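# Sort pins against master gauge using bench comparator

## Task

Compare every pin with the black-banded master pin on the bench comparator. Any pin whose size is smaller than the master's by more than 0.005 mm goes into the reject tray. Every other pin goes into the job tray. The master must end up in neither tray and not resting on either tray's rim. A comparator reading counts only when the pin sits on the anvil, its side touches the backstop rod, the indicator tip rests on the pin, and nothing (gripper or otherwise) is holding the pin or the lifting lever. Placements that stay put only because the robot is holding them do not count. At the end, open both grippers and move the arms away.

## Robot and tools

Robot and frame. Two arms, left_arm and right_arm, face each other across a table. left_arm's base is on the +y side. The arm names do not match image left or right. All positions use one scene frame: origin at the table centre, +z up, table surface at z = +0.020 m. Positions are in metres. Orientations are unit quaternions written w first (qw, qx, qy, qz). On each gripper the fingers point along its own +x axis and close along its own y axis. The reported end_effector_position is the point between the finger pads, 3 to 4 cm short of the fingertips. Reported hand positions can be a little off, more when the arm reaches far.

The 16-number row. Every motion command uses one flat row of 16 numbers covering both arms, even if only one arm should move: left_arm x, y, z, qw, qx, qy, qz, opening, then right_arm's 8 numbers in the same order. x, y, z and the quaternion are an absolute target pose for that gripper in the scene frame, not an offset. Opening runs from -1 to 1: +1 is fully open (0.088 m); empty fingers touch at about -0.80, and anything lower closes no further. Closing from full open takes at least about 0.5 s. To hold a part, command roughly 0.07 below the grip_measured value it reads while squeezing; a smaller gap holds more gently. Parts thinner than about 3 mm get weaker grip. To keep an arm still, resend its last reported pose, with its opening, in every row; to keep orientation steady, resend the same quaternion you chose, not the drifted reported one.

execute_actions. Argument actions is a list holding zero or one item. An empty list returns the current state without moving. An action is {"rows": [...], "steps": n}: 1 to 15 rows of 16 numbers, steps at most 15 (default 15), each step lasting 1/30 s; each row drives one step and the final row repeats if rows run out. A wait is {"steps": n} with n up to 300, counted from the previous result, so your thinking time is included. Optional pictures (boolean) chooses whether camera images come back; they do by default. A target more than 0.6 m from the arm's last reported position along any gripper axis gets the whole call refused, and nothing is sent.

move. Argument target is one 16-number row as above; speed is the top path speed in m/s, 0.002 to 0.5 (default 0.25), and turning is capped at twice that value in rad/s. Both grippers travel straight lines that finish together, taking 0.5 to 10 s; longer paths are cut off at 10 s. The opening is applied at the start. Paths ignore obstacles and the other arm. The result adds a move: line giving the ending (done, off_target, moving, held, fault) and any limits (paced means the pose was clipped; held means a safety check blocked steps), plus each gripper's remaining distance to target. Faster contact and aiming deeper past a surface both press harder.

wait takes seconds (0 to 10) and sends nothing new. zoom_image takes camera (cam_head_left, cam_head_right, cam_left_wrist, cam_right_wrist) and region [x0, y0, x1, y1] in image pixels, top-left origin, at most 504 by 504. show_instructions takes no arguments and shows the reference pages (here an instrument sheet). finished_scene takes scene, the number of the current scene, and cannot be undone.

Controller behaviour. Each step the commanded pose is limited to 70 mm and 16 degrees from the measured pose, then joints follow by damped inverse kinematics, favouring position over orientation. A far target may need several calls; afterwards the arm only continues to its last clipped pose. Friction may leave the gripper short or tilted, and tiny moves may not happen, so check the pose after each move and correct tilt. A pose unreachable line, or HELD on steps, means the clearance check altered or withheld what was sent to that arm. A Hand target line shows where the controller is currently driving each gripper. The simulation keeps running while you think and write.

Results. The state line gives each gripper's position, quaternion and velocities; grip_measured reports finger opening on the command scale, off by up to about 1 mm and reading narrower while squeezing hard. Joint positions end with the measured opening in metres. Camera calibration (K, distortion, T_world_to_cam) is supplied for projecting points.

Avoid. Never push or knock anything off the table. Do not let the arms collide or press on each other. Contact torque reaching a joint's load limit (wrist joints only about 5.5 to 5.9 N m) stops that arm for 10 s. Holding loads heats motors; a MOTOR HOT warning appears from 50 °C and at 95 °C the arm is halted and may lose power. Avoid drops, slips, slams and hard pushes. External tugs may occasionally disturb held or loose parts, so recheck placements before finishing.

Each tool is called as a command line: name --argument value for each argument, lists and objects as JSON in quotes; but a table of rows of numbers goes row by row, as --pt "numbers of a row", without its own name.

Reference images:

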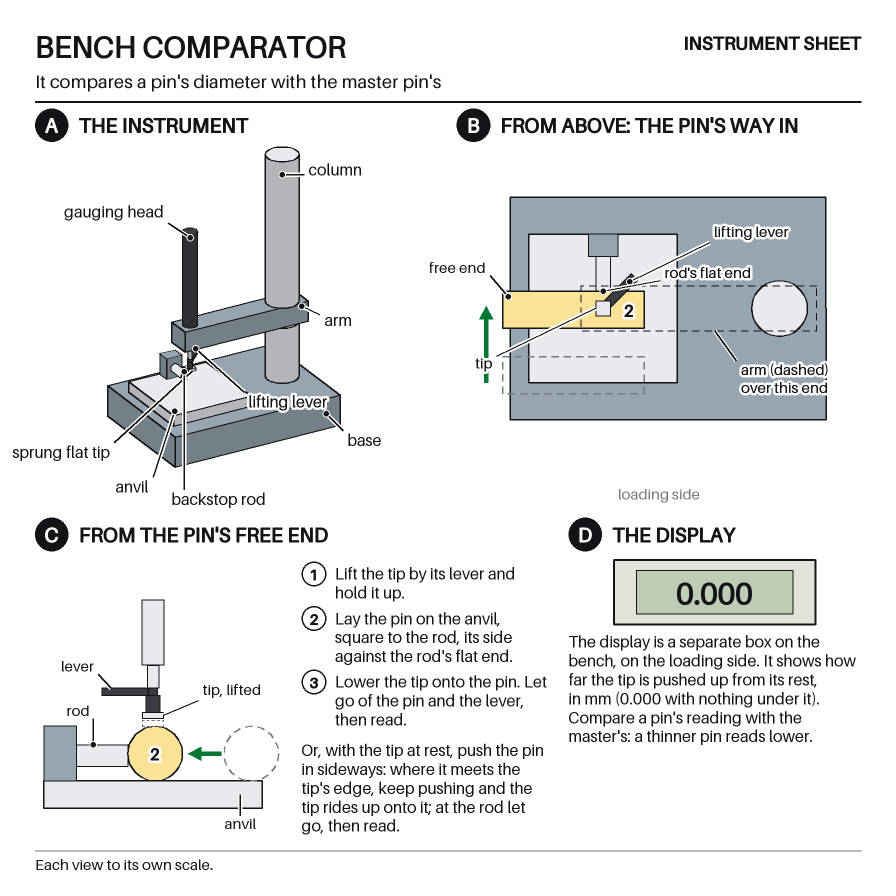

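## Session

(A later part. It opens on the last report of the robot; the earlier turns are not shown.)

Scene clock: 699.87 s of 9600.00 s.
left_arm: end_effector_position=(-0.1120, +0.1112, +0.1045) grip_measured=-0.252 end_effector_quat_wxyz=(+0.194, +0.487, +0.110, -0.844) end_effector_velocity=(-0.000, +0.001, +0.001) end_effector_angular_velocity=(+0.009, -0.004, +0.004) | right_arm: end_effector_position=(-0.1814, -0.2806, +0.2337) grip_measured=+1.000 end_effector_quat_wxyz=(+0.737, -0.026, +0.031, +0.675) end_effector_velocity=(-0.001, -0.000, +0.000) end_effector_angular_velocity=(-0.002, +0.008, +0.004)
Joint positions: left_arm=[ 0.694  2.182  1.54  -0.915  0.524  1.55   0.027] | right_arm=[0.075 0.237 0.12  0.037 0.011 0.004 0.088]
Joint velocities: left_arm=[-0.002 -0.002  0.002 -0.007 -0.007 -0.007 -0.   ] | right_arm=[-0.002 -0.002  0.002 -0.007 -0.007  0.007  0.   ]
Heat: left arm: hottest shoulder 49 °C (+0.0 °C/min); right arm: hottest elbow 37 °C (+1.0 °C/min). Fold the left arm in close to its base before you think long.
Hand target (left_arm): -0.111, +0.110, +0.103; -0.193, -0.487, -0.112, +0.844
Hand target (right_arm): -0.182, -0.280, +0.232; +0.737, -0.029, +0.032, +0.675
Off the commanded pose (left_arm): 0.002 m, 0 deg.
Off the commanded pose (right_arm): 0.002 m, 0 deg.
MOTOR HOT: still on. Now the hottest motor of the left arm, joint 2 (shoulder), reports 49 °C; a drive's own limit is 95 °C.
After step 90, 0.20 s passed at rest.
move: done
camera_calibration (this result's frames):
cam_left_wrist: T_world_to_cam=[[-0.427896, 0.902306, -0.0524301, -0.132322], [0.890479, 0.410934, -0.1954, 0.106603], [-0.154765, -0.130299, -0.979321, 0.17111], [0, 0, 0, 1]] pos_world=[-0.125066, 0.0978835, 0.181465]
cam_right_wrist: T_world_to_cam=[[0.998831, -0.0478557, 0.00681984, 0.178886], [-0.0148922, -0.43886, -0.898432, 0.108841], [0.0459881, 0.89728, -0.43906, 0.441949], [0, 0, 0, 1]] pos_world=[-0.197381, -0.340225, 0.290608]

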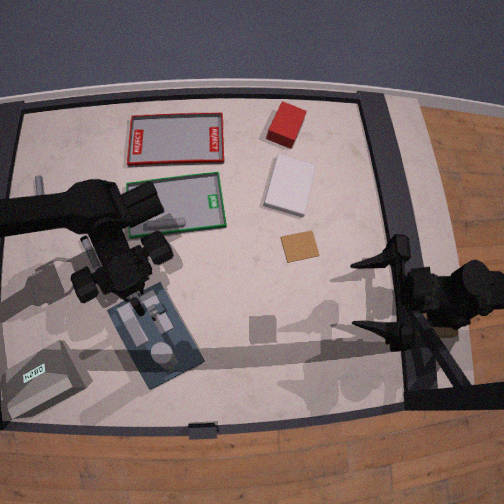

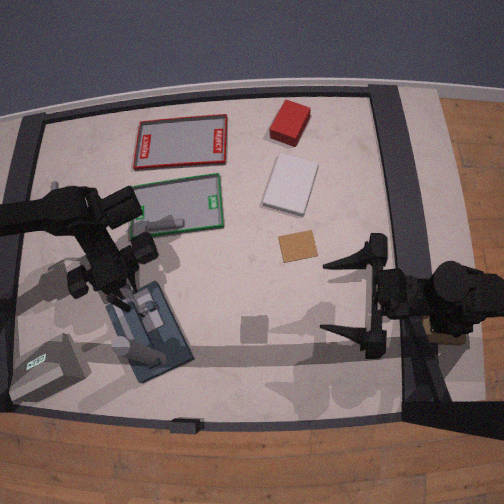

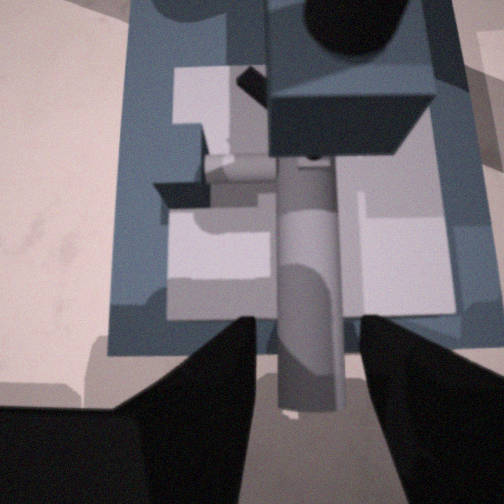

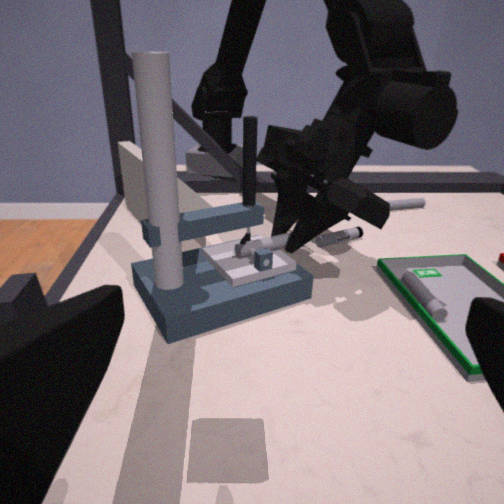

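execute_actions --actions '[]'

zoom_image --camera "cam_head_left" --region '[16, 358, 52, 388]'

zoom_image --camera "cam_left_wrist" --region '[240, 140, 340, 200]'

Scene clock: 703.20 s of 9600.00 s.
left_arm: end_effector_position=(-0.1120, +0.1111, +0.1046) grip_measured=-0.252 end_effector_quat_wxyz=(+0.194, +0.487, +0.110, -0.844) end_effector_velocity=(-0.003, +0.001, +0.001) end_effector_angular_velocity=(+0.007, +0.011, +0.004) | right_arm: end_effector_position=(-0.1814, -0.2806, +0.2337) grip_measured=+1.000 end_effector_quat_wxyz=(+0.737, -0.026, +0.031, +0.675) end_effector_velocity=(+0.003, -0.001, -0.005) end_effector_angular_velocity=(-0.023, -0.007, -0.019)
Joint positions: left_arm=[ 0.694  2.182  1.54  -0.915  0.524  1.55   0.027] | right_arm=[0.075 0.237 0.12  0.037 0.011 0.004 0.088]
Joint velocities: left_arm=[-0.002 -0.002 -0.002 -0.007  0.007 -0.007 -0.   ] | right_arm=[ 0.002 -0.002 -0.002 -0.022  0.022 -0.007  0.   ]
Heat: left arm: hottest shoulder 49 °C (+0.0 °C/min); right arm: hottest elbow 37 °C (+1.0 °C/min). Fold the left arm in close to its base before you think long.
Hand target (left_arm): -0.111, +0.110, +0.103; -0.193, -0.487, -0.112, +0.844
Hand target (right_arm): -0.182, -0.280, +0.232; +0.737, -0.029, +0.032, +0.675
Off the commanded pose (left_arm): 0.002 m, 0 deg.
Off the commanded pose (right_arm): 0.002 m, 0 deg.
MOTOR HOT: still on. Now the hottest motor of the left arm, joint 2 (shoulder), reports 49 °C; a drive's own limit is 95 °C.
Steps of this call (steps 1 to 90: nothing new was sent; then 0.33 s passed at rest). Readings (end_effector_position):
1: left_arm (-0.1120, +0.1112, +0.1045) | right_arm (-0.1814, -0.2806, +0.2337)
2: left_arm (-0.1120, +0.1111, +0.1046) | right_arm (-0.1814, -0.2806, +0.2337)
4: left_arm (-0.1120, +0.1111, +0.1046) | right_arm (-0.1814, -0.2806, +0.2337)
8: left_arm (-0.1120, +0.1111, +0.1046) | right_arm (-0.1814, -0.2806, +0.2337)
90: the state above
camera_calibration (this result's frames):
cam_left_wrist: T_world_to_cam=[[-0.427888, 0.902288, -0.0528111, -0.132162], [0.89051, 0.410866, -0.1954, 0.106632], [-0.154609, -0.130638, -0.979301, 0.171245], [0, 0, 0, 1]] pos_world=[-0.125031, 0.0978074, 0.181557]
cam_right_wrist: T_world_to_cam=[[0.998831, -0.0478557, 0.00681984, 0.178886], [-0.0148922, -0.43886, -0.898432, 0.108841], [0.0459881, 0.89728, -0.43906, 0.441949], [0, 0, 0, 1]] pos_world=[-0.197381, -0.340225, 0.290608]

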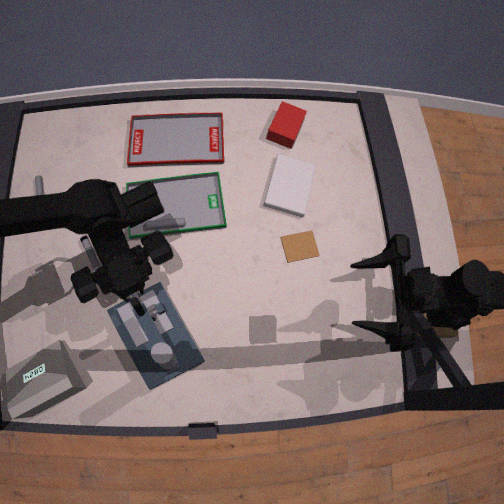

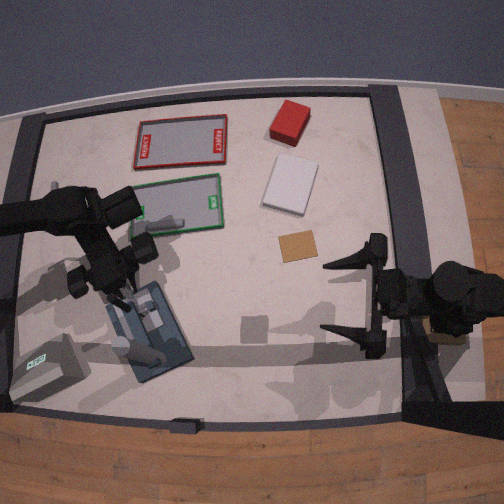

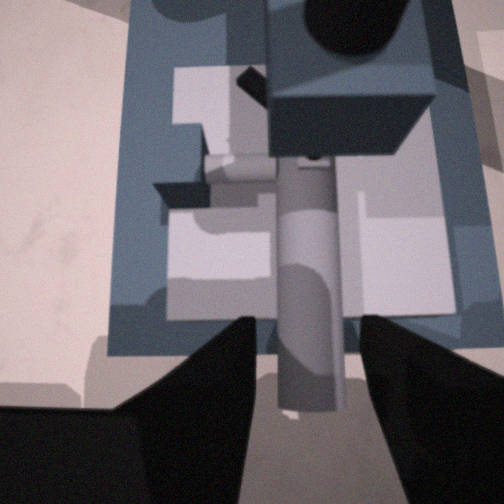

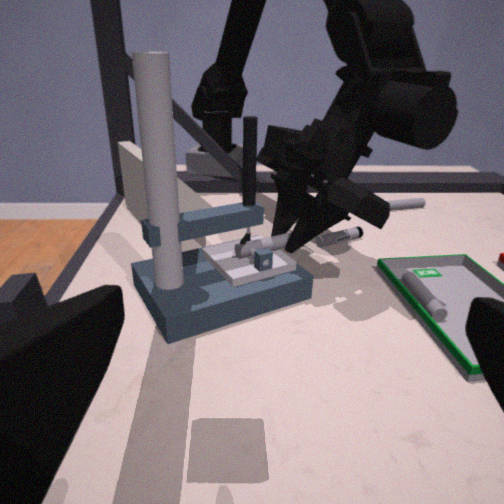

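Region (16, 358, 52, 388) of cam_head_left's 504x504 image, scaled by 14.000, with more detail than that image has.

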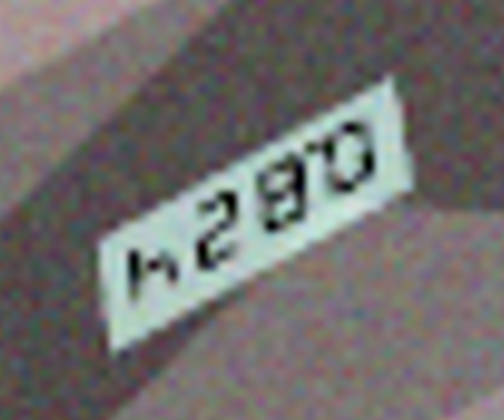

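Region (240, 140, 340, 200) of cam_left_wrist's 504x504 image, scaled by 5.040, with more detail than that image has; it fills the top 302 rows of this view, and the rest is white.

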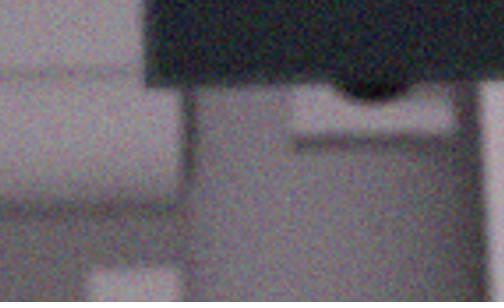

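move --target '[-0.1112,0.1095,0.102, 0.1934,0.4874,0.1117,-0.8442, -0.61, -0.1818,-0.2804,0.232, 0.7366,-0.0295,0.0322,0.675, 1.0]' --speed 0.004

move --target '[-0.1098,0.1052,0.100, 0.1934,0.4874,0.1117,-0.8442, -0.61, -0.1818,-0.2804,0.232, 0.7366,-0.0295,0.0322,0.675, 1.0]' --speed 0.004

Scene clock: 711.23 s of 9600.00 s.
left_arm: end_effector_position=(-0.1119, +0.1113, +0.1046) grip_measured=-0.531 end_effector_quat_wxyz=(+0.194, +0.487, +0.110, -0.844) end_effector_velocity=(-0.003, +0.001, +0.001) end_effector_angular_velocity=(+0.013, +0.015, +0.016) | right_arm: end_effector_position=(-0.1814, -0.2806, +0.2337) grip_measured=+1.000 end_effector_quat_wxyz=(+0.737, -0.026, +0.031, +0.675) end_effector_velocity=(-0.002, -0.000, -0.008) end_effector_angular_velocity=(-0.027, -0.003, +0.015)
Joint positions: left_arm=[ 0.695  2.182  1.54  -0.916  0.524  1.55   0.013] | right_arm=[0.075 0.237 0.12  0.037 0.011 0.004 0.088]
Joint velocities: left_arm=[-0.002 -0.002 -0.002 -0.007  0.007 -0.022 -0.   ] | right_arm=[-0.007 -0.002 -0.007 -0.022 -0.022 -0.007  0.   ]
Heat: left arm: hottest shoulder 49 °C (+0.0 °C/min); right arm: hottest elbow 37 °C (+1.0 °C/min). Fold the left arm in close to its base before you think long.
Hand target (left_arm): -0.111, +0.110, +0.102; -0.194, -0.487, -0.112, +0.844
Hand target (right_arm): -0.182, -0.280, +0.232; +0.737, -0.029, +0.032, +0.675
Off the commanded pose (left_arm): 0.003 m, 0 deg.
Off the commanded pose (right_arm): 0.002 m, 0 deg.
MOTOR HOT: still on. Now the hottest motor of the left arm, joint 2 (shoulder), reports 49 °C; a drive's own limit is 95 °C.
After step 90, 3.90 s passed at rest.
move: done
camera_calibration (this result's frames):
cam_left_wrist: T_world_to_cam=[[-0.428249, 0.902161, -0.0520492, -0.132388], [0.890291, 0.411341, -0.195399, 0.106402], [-0.154871, -0.130018, -0.979342, 0.171186], [0, 0, 0, 1]] pos_world=[-0.124912, 0.097925, 0.18155]
cam_right_wrist: T_world_to_cam=[[0.998831, -0.0478557, 0.00681984, 0.178886], [-0.0148922, -0.43886, -0.898432, 0.108841], [0.0459881, 0.89728, -0.43906, 0.441949], [0, 0, 0, 1]] pos_world=[-0.197381, -0.340225, 0.290608]

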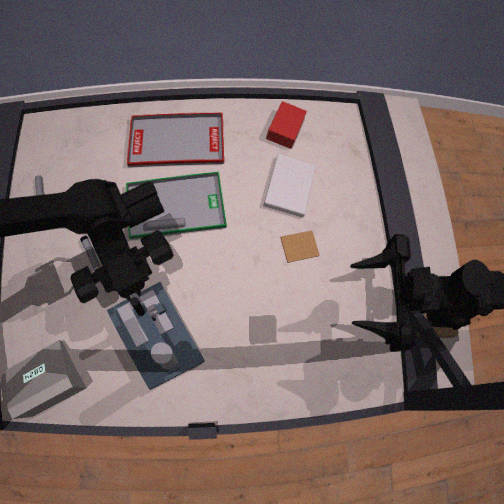

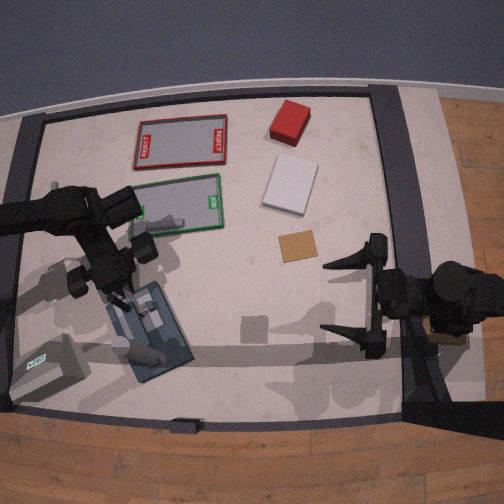

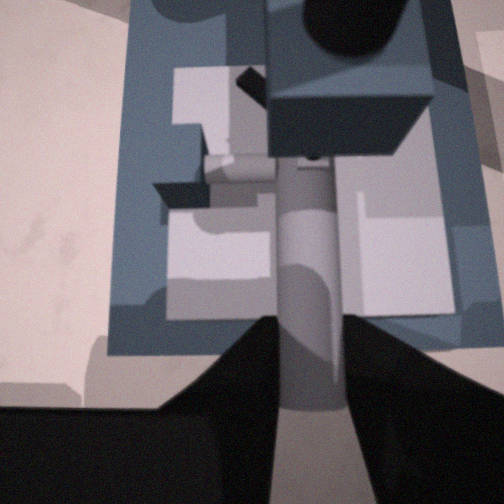

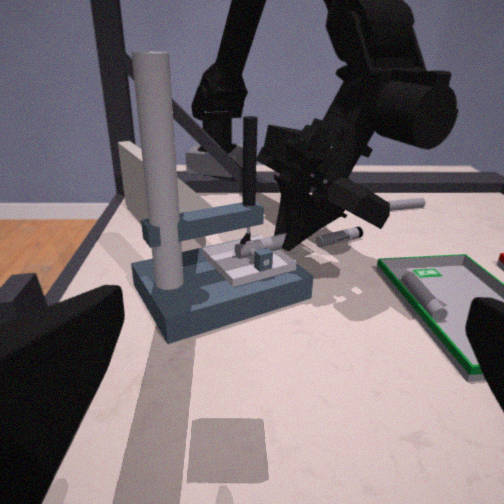

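Scene clock: 713.43 s of 9600.00 s.
left_arm: end_effector_position=(-0.1116, +0.1107, +0.1045) grip_measured=-0.531 end_effector_quat_wxyz=(+0.192, +0.487, +0.114, -0.845) end_effector_velocity=(+0.001, +0.003, -0.001) end_effector_angular_velocity=(+0.013, -0.018, -0.009) | right_arm: end_effector_position=(-0.1814, -0.2806, +0.2337) grip_measured=+1.000 end_effector_quat_wxyz=(+0.737, -0.026, +0.031, +0.675) end_effector_velocity=(-0.003, -0.001, -0.004) end_effector_angular_velocity=(-0.019, -0.019, +0.021)
Joint positions: left_arm=[ 0.695  2.19   1.553 -0.929  0.524  1.55   0.013] | right_arm=[0.075 0.237 0.12  0.037 0.011 0.004 0.088]
Joint velocities: left_arm=[-0.002 -0.002 -0.002 -0.007 -0.022  0.007 -0.   ] | right_arm=[-0.002 -0.007 -0.002 -0.022 -0.022 -0.022  0.   ]
Heat: left arm: hottest shoulder 49 °C (+0.0 °C/min); right arm: hottest elbow 37 °C (+1.0 °C/min). Fold the left arm in close to its base before you think long.
Hand target (left_arm): -0.110, +0.105, +0.100; -0.193, -0.487, -0.112, +0.844
Hand target (right_arm): -0.182, -0.280, +0.232; +0.737, -0.029, +0.032, +0.675
Off the commanded pose (left_arm): 0.007 m, 0 deg.
Off the commanded pose (right_arm): 0.002 m, 0 deg.
MOTOR HOT: still on. Now the hottest motor of the left arm, joint 2 (shoulder), reports 49 °C; a drive's own limit is 95 °C.
move: done
camera_calibration (this result's frames):
cam_left_wrist: T_world_to_cam=[[-0.42841, 0.90251, -0.044048, -0.132658], [0.889636, 0.412763, -0.195384, 0.106155], [-0.158155, -0.122891, -0.979737, 0.169958], [0, 0, 0, 1]] pos_world=[-0.124392, 0.0967953, 0.181412]
cam_right_wrist: T_world_to_cam=[[0.998831, -0.0478557, 0.00681984, 0.178886], [-0.0148922, -0.43886, -0.898432, 0.108841], [0.0459881, 0.89728, -0.43906, 0.441949], [0, 0, 0, 1]] pos_world=[-0.197381, -0.340225, 0.290608]

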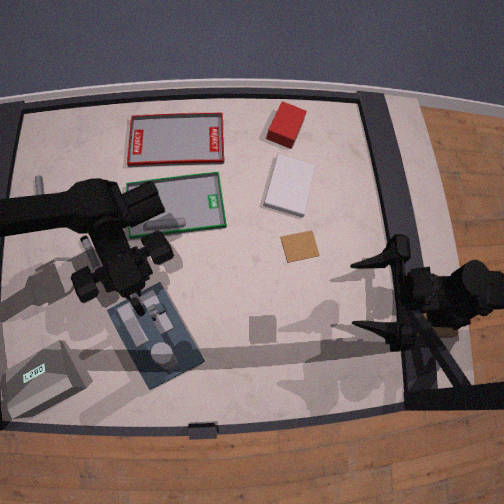

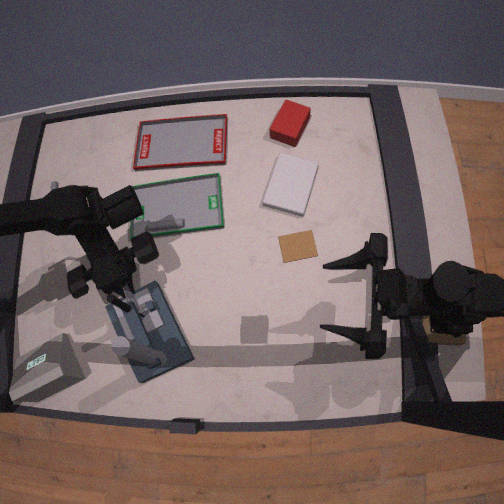

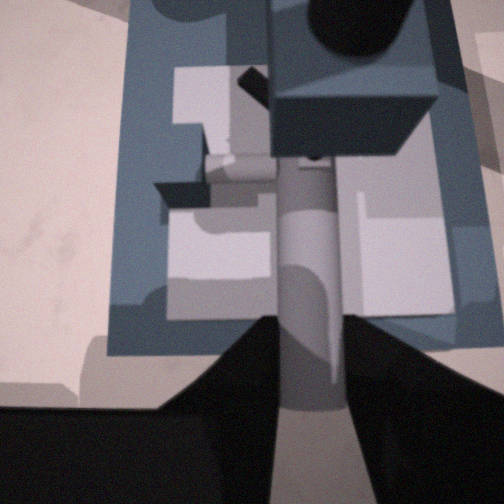

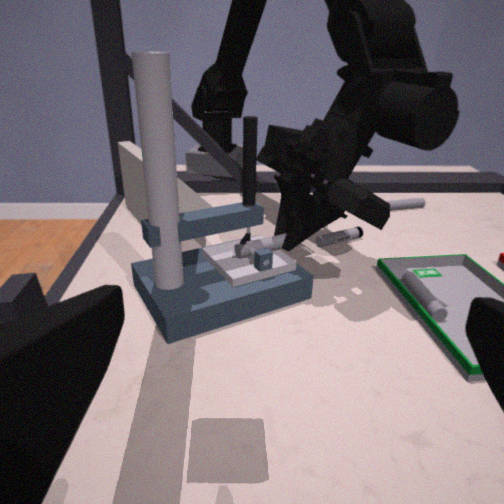

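move --target '[-0.1110,0.1090,0.103, 0.1934,0.4874,0.1117,-0.8442, -0.25, -0.1818,-0.2804,0.232, 0.7366,-0.0295,0.0322,0.675, 1.0]' --speed 0.004

zoom_image --camera "cam_head_left" --region '[16, 358, 52, 388]'

zoom_image --camera "cam_left_wrist" --region '[240, 140, 340, 200]'

Scene clock: 717.03 s of 9600.00 s.
left_arm: end_effector_position=(-0.1113, +0.1096, +0.1044) grip_measured=-0.252 end_effector_quat_wxyz=(+0.193, +0.487, +0.111, -0.844) end_effector_velocity=(-0.002, +0.005, -0.000) end_effector_angular_velocity=(+0.033, +0.007, +0.017) | right_arm: end_effector_position=(-0.1814, -0.2806, +0.2337) grip_measured=+1.000 end_effector_quat_wxyz=(+0.737, -0.026, +0.031, +0.675) end_effector_velocity=(+0.001, -0.000, +0.001) end_effector_angular_velocity=(+0.007, -0.007, +0.001)
Joint positions: left_arm=[ 0.694  2.19   1.553 -0.923  0.524  1.55   0.027] | right_arm=[0.075 0.237 0.12  0.037 0.011 0.004 0.088]
Joint velocities: left_arm=[-0.002 -0.002 -0.002 -0.022 -0.007 -0.022 -0.   ] | right_arm=[-0.007 -0.002 -0.002  0.007 -0.007 -0.007  0.   ]
Heat: left arm: hottest shoulder 49 °C (+0.0 °C/min); right arm: hottest elbow 37 °C (+1.0 °C/min). Fold the left arm in close to its base before you think long.
Hand target (left_arm): -0.111, +0.109, +0.103; -0.193, -0.487, -0.112, +0.844
Hand target (right_arm): -0.182, -0.280, +0.232; +0.737, -0.029, +0.032, +0.675
Off the commanded pose (left_arm): 0.002 m, 0 deg.
Off the commanded pose (right_arm): 0.002 m, 0 deg.
MOTOR HOT: still on. Now the hottest motor of the left arm, joint 2 (shoulder), reports 49 °C; a drive's own limit is 95 °C.
move: done
camera_calibration (this result's frames):
cam_left_wrist: T_world_to_cam=[[-0.427953, 0.90243, -0.0497635, -0.130821], [0.890261, 0.411408, -0.195396, 0.10652], [-0.155858, -0.127923, -0.979461, 0.170603], [0, 0, 0, 1]] pos_world=[-0.124226, 0.0960577, 0.181403]
cam_right_wrist: T_world_to_cam=[[0.998831, -0.0478557, 0.00681984, 0.178886], [-0.0148922, -0.43886, -0.898432, 0.108841], [0.0459881, 0.89728, -0.43906, 0.441949], [0, 0, 0, 1]] pos_world=[-0.197381, -0.340225, 0.290608]

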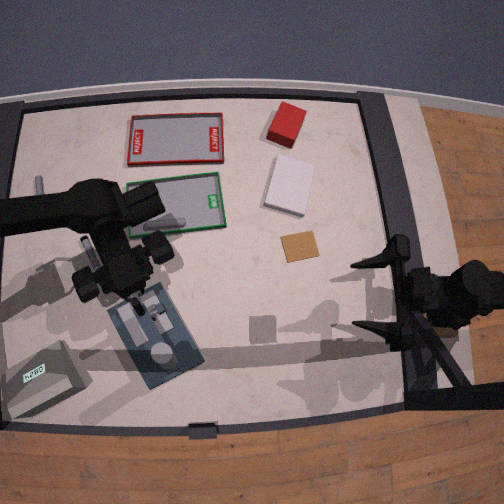

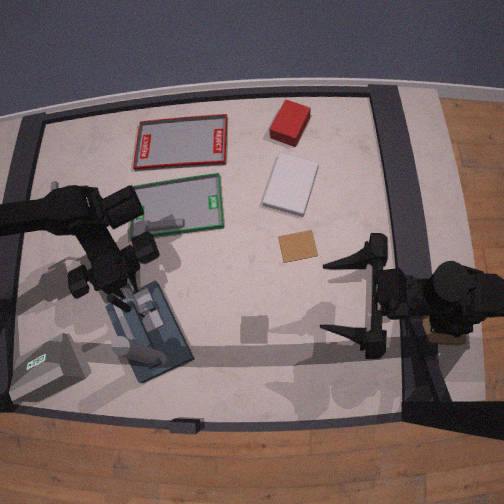

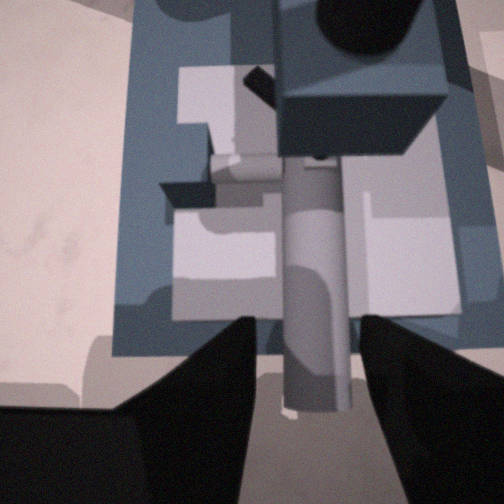

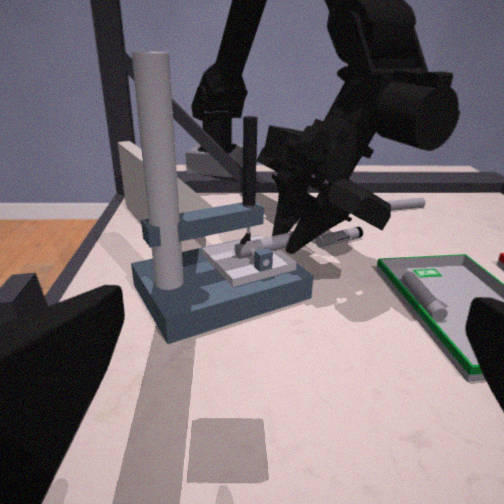

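Region (16, 358, 52, 388) of cam_head_left's 504x504 image, scaled by 14.000, with more detail than that image has.

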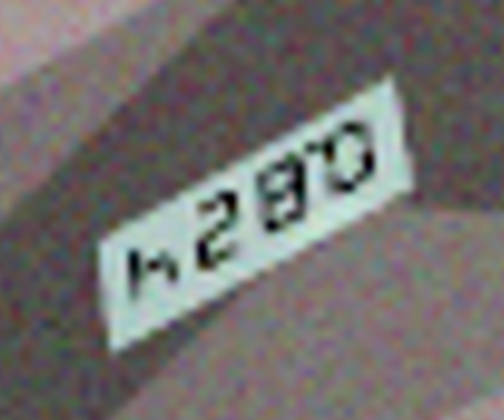

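Region (240, 140, 340, 200) of cam_left_wrist's 504x504 image, scaled by 5.040, with more detail than that image has; it fills the top 302 rows of this view, and the rest is white.

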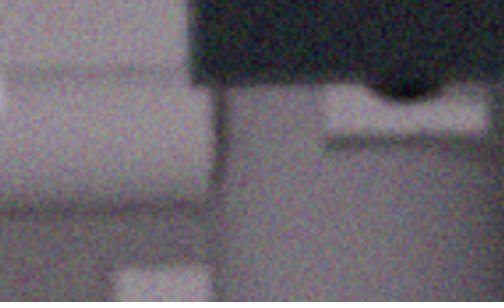

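move --target '[-0.1132,0.1138,0.103, 0.1934,0.4874,0.1117,-0.8442, -0.25, -0.1818,-0.2804,0.232, 0.7366,-0.0295,0.0322,0.675, 1.0]' --speed 0.008

Scene clock: 721.70 s of 9600.00 s.
left_arm: end_effector_position=(-0.1122, +0.1117, +0.1011) grip_measured=-0.252 end_effector_quat_wxyz=(+0.192, +0.487, +0.113, -0.845) end_effector_velocity=(-0.000, +0.000, +0.001) end_effector_angular_velocity=(-0.000, -0.008, +0.004) | right_arm: end_effector_position=(-0.1814, -0.2806, +0.2337) grip_measured=+1.000 end_effector_quat_wxyz=(+0.737, -0.026, +0.031, +0.675) end_effector_velocity=(-0.003, -0.000, -0.002) end_effector_angular_velocity=(-0.008, -0.005, +0.020)
Joint positions: left_arm=[ 0.694  2.189  1.538 -0.912  0.524  1.55   0.027] | right_arm=[0.075 0.237 0.12  0.037 0.011 0.004 0.088]
Joint velocities: left_arm=[-0.002 -0.007 -0.007  0.007 -0.007 -0.007 -0.   ] | right_arm=[-0.002 -0.002 -0.002 -0.007 -0.022 -0.007  0.   ]
Heat: left arm: hottest shoulder 50 °C (-1.0 °C/min); right arm: hottest elbow 37 °C (+1.0 °C/min). Fold the left arm in close to its base before you think long.
Hand target (left_arm): -0.113, +0.114, +0.103; -0.193, -0.487, -0.112, +0.844
Hand target (right_arm): -0.182, -0.280, +0.232; +0.737, -0.029, +0.032, +0.675
Off the commanded pose (left_arm): 0.003 m, 0 deg.
Off the commanded pose (right_arm): 0.002 m, 0 deg.
MOTOR HOT: still on. Now the hottest motor of the left arm, joint 2 (shoulder), reports 50 °C; a drive's own limit is 95 °C.
After step 90, 0.83 s passed at rest.
move: done
camera_calibration (this result's frames):
cam_left_wrist: T_world_to_cam=[[-0.428022, 0.90258, -0.0463344, -0.133674], [0.88998, 0.412017, -0.19539, 0.105764], [-0.157264, -0.124868, -0.97963, 0.166968], [0, 0, 0, 1]] pos_world=[-0.125085, 0.0979242, 0.178039]
cam_right_wrist: T_world_to_cam=[[0.998831, -0.0478557, 0.00681984, 0.178886], [-0.0148922, -0.43886, -0.898432, 0.108841], [0.0459881, 0.89728, -0.43906, 0.441949], [0, 0, 0, 1]] pos_world=[-0.197381, -0.340225, 0.290608]

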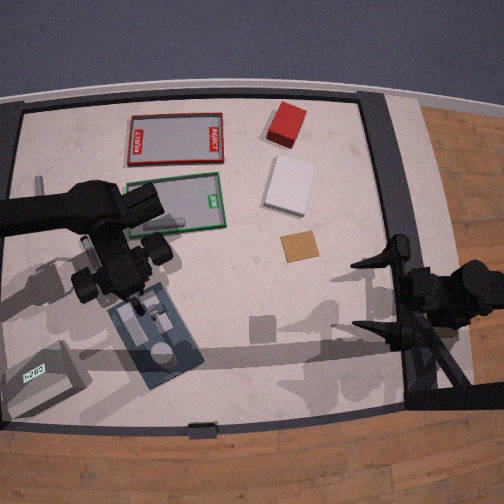

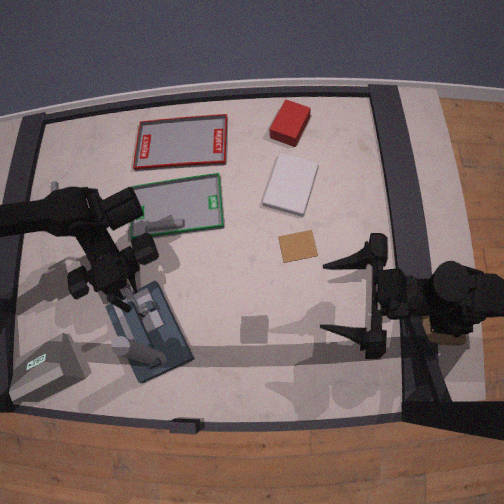

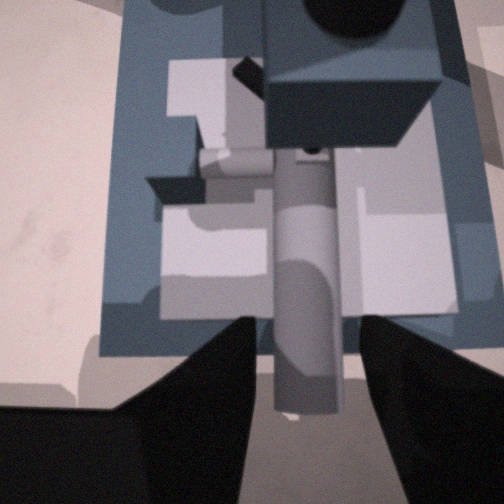

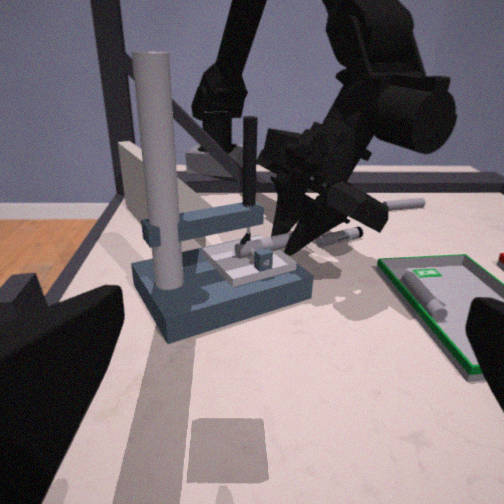

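move --target '[-0.1128,0.1130,0.1075, 0.1934,0.4874,0.1117,-0.8442, -0.25, -0.1818,-0.2804,0.232, 0.7366,-0.0295,0.0322,0.675, 1.0]' --speed 0.008

Scene clock: 725.30 s of 9600.00 s.
left_arm: end_effector_position=(-0.1128, +0.1130, +0.1027) grip_measured=-0.252 end_effector_quat_wxyz=(+0.191, +0.486, +0.115, -0.845) end_effector_velocity=(-0.000, +0.000, +0.003) end_effector_angular_velocity=(+0.004, -0.006, +0.004) | right_arm: end_effector_position=(-0.1814, -0.2806, +0.2337) grip_measured=+1.000 end_effector_quat_wxyz=(+0.737, -0.026, +0.031, +0.675) end_effector_velocity=(+0.003, -0.000, +0.001) end_effector_angular_velocity=(+0.007, -0.008, -0.014)
Joint positions: left_arm=[ 0.694  2.185  1.537 -0.92   0.524  1.55   0.027] | right_arm=[0.075 0.237 0.12  0.037 0.011 0.004 0.088]
Joint velocities: left_arm=[-0.002 -0.007  0.002 -0.007 -0.007 -0.007 -0.   ] | right_arm=[-0.007 -0.002 -0.002  0.007  0.007 -0.007  0.   ]
Heat: left arm: hottest shoulder 51 °C (-2.0 °C/min); right arm: hottest elbow 37 °C (+1.0 °C/min). Fold the left arm in close to its base before you think long.
Hand target (left_arm): -0.113, +0.113, +0.107; -0.193, -0.487, -0.112, +0.844
Hand target (right_arm): -0.182, -0.280, +0.232; +0.737, -0.029, +0.032, +0.675
Off the commanded pose (left_arm): 0.005 m, 0 deg.
Off the commanded pose (right_arm): 0.002 m, 0 deg.
MOTOR HOT: still on. Now the hottest motor of the left arm, joint 2 (shoulder), reports 51 °C; a drive's own limit is 95 °C.
move: done
camera_calibration (this result's frames):
cam_left_wrist: T_world_to_cam=[[-0.428107, 0.902763, -0.0417614, -0.135567], [0.889606, 0.41283, -0.195378, 0.105951], [-0.15914, -0.120794, -0.979838, 0.168019], [0, 0, 0, 1]] pos_world=[-0.125553, 0.0989407, 0.17967]
cam_right_wrist: T_world_to_cam=[[0.998831, -0.0478557, 0.00681984, 0.178886], [-0.0148922, -0.43886, -0.898432, 0.108841], [0.0459881, 0.89728, -0.43906, 0.441949], [0, 0, 0, 1]] pos_world=[-0.197381, -0.340225, 0.290608]

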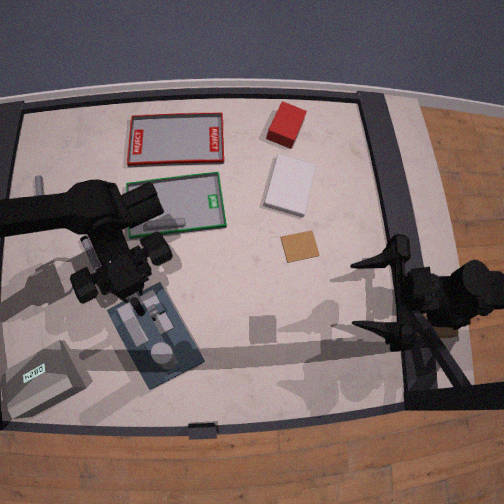

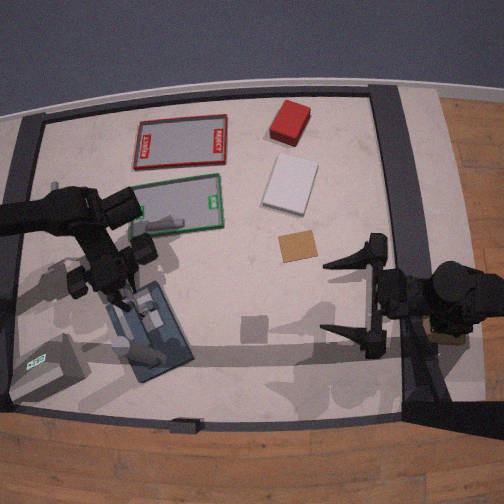

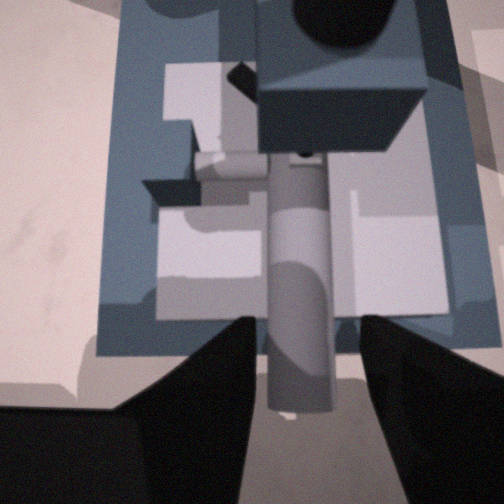

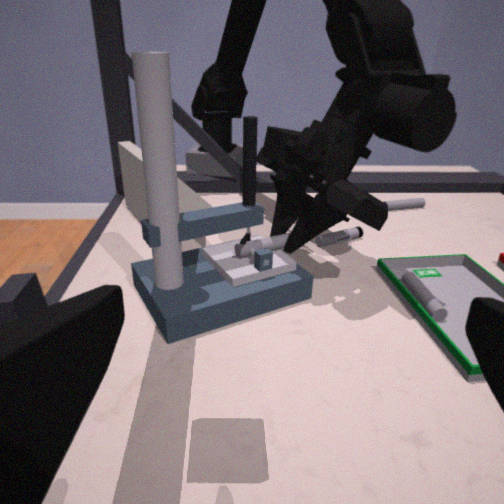

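move --target '[-0.1120,0.1112,0.1095, 0.1934,0.4874,0.1117,-0.8442, -0.25, -0.1818,-0.2804,0.232, 0.7366,-0.0295,0.0322,0.675, 1.0]' --speed 0.008

Scene clock: 729.80 s of 9600.00 s.
left_arm: end_effector_position=(-0.1134, +0.1142, +0.1035) grip_measured=-0.252 end_effector_quat_wxyz=(+0.189, +0.486, +0.118, -0.845) end_effector_velocity=(-0.002, -0.000, +0.002) end_effector_angular_velocity=(-0.004, +0.006, -0.009) | right_arm: end_effector_position=(-0.1814, -0.2806, +0.2337) grip_measured=+1.000 end_effector_quat_wxyz=(+0.737, -0.026, +0.031, +0.675) end_effector_velocity=(+0.003, +0.000, -0.000) end_effector_angular_velocity=(+0.000, -0.023, -0.013)
Joint positions: left_arm=[ 0.694  2.185  1.541 -0.932  0.524  1.55   0.027] | right_arm=[0.075 0.237 0.12  0.037 0.011 0.004 0.088]
Joint velocities: left_arm=[-0.002 -0.002  0.002 -0.007  0.007  0.007 -0.   ] | right_arm=[-0.007  0.002 -0.002  0.007  0.007 -0.022  0.   ]
Heat: left arm: hottest shoulder 52 °C (+0.0 °C/min); right arm: hottest elbow 37 °C (+1.0 °C/min). Fold the left arm in close to its base before you think long.
Hand target (left_arm): -0.112, +0.111, +0.110; -0.193, -0.487, -0.112, +0.844
Hand target (right_arm): -0.182, -0.280, +0.232; +0.737, -0.029, +0.032, +0.675
Off the commanded pose (left_arm): 0.007 m, 1 deg.
Off the commanded pose (right_arm): 0.002 m, 0 deg.
MOTOR HOT: still on. Now the hottest motor of the left arm, joint 2 (shoulder), reports 52 °C; a drive's own limit is 95 °C.
After step 90, 0.40 s passed at rest.
move: done
camera_calibration (this result's frames):
cam_left_wrist: T_world_to_cam=[[-0.428239, 0.903049, -0.0333755, -0.137809], [0.888921, 0.414319, -0.195345, 0.105834], [-0.162578, -0.113323, -0.980166, 0.167563], [0, 0, 0, 1]] pos_world=[-0.125851, 0.099588, 0.180314]
cam_right_wrist: T_world_to_cam=[[0.998831, -0.0478557, 0.00681984, 0.178886], [-0.0148922, -0.43886, -0.898432, 0.108841], [0.0459881, 0.89728, -0.43906, 0.441949], [0, 0, 0, 1]] pos_world=[-0.197381, -0.340225, 0.290608]

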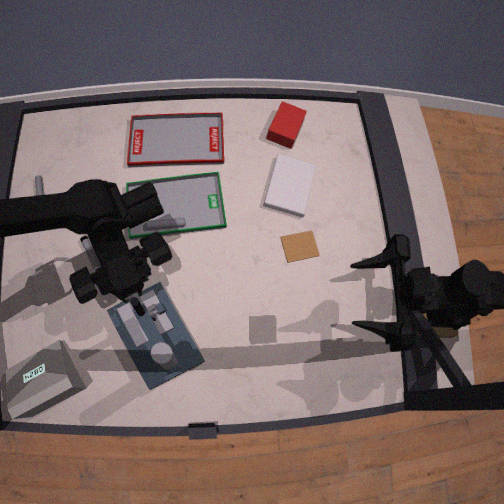

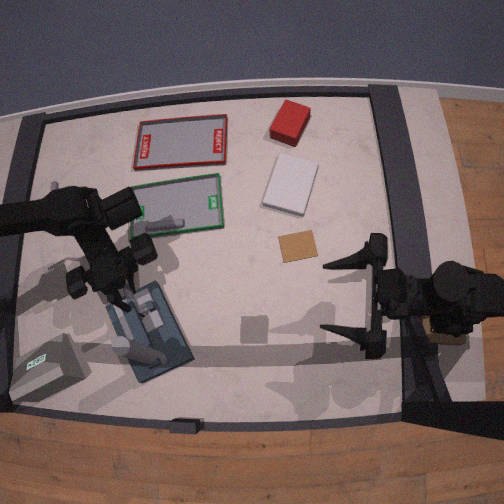

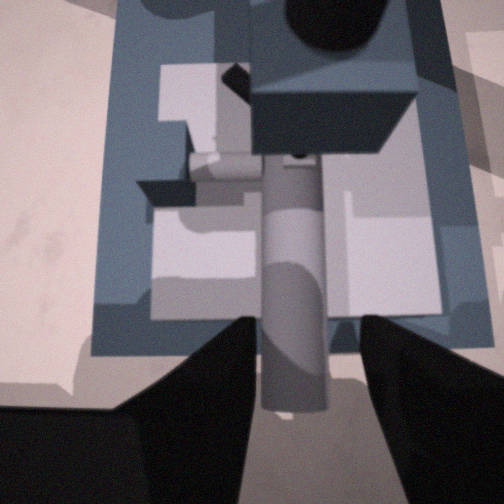

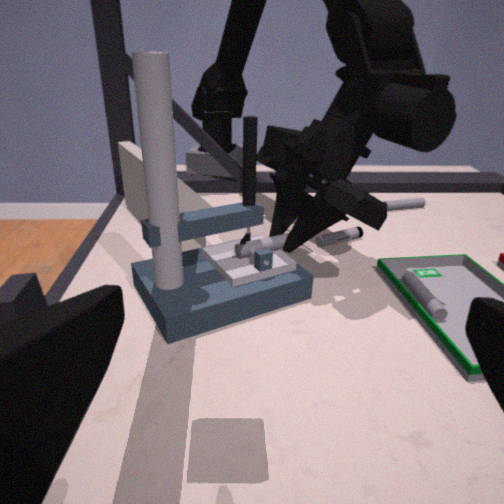

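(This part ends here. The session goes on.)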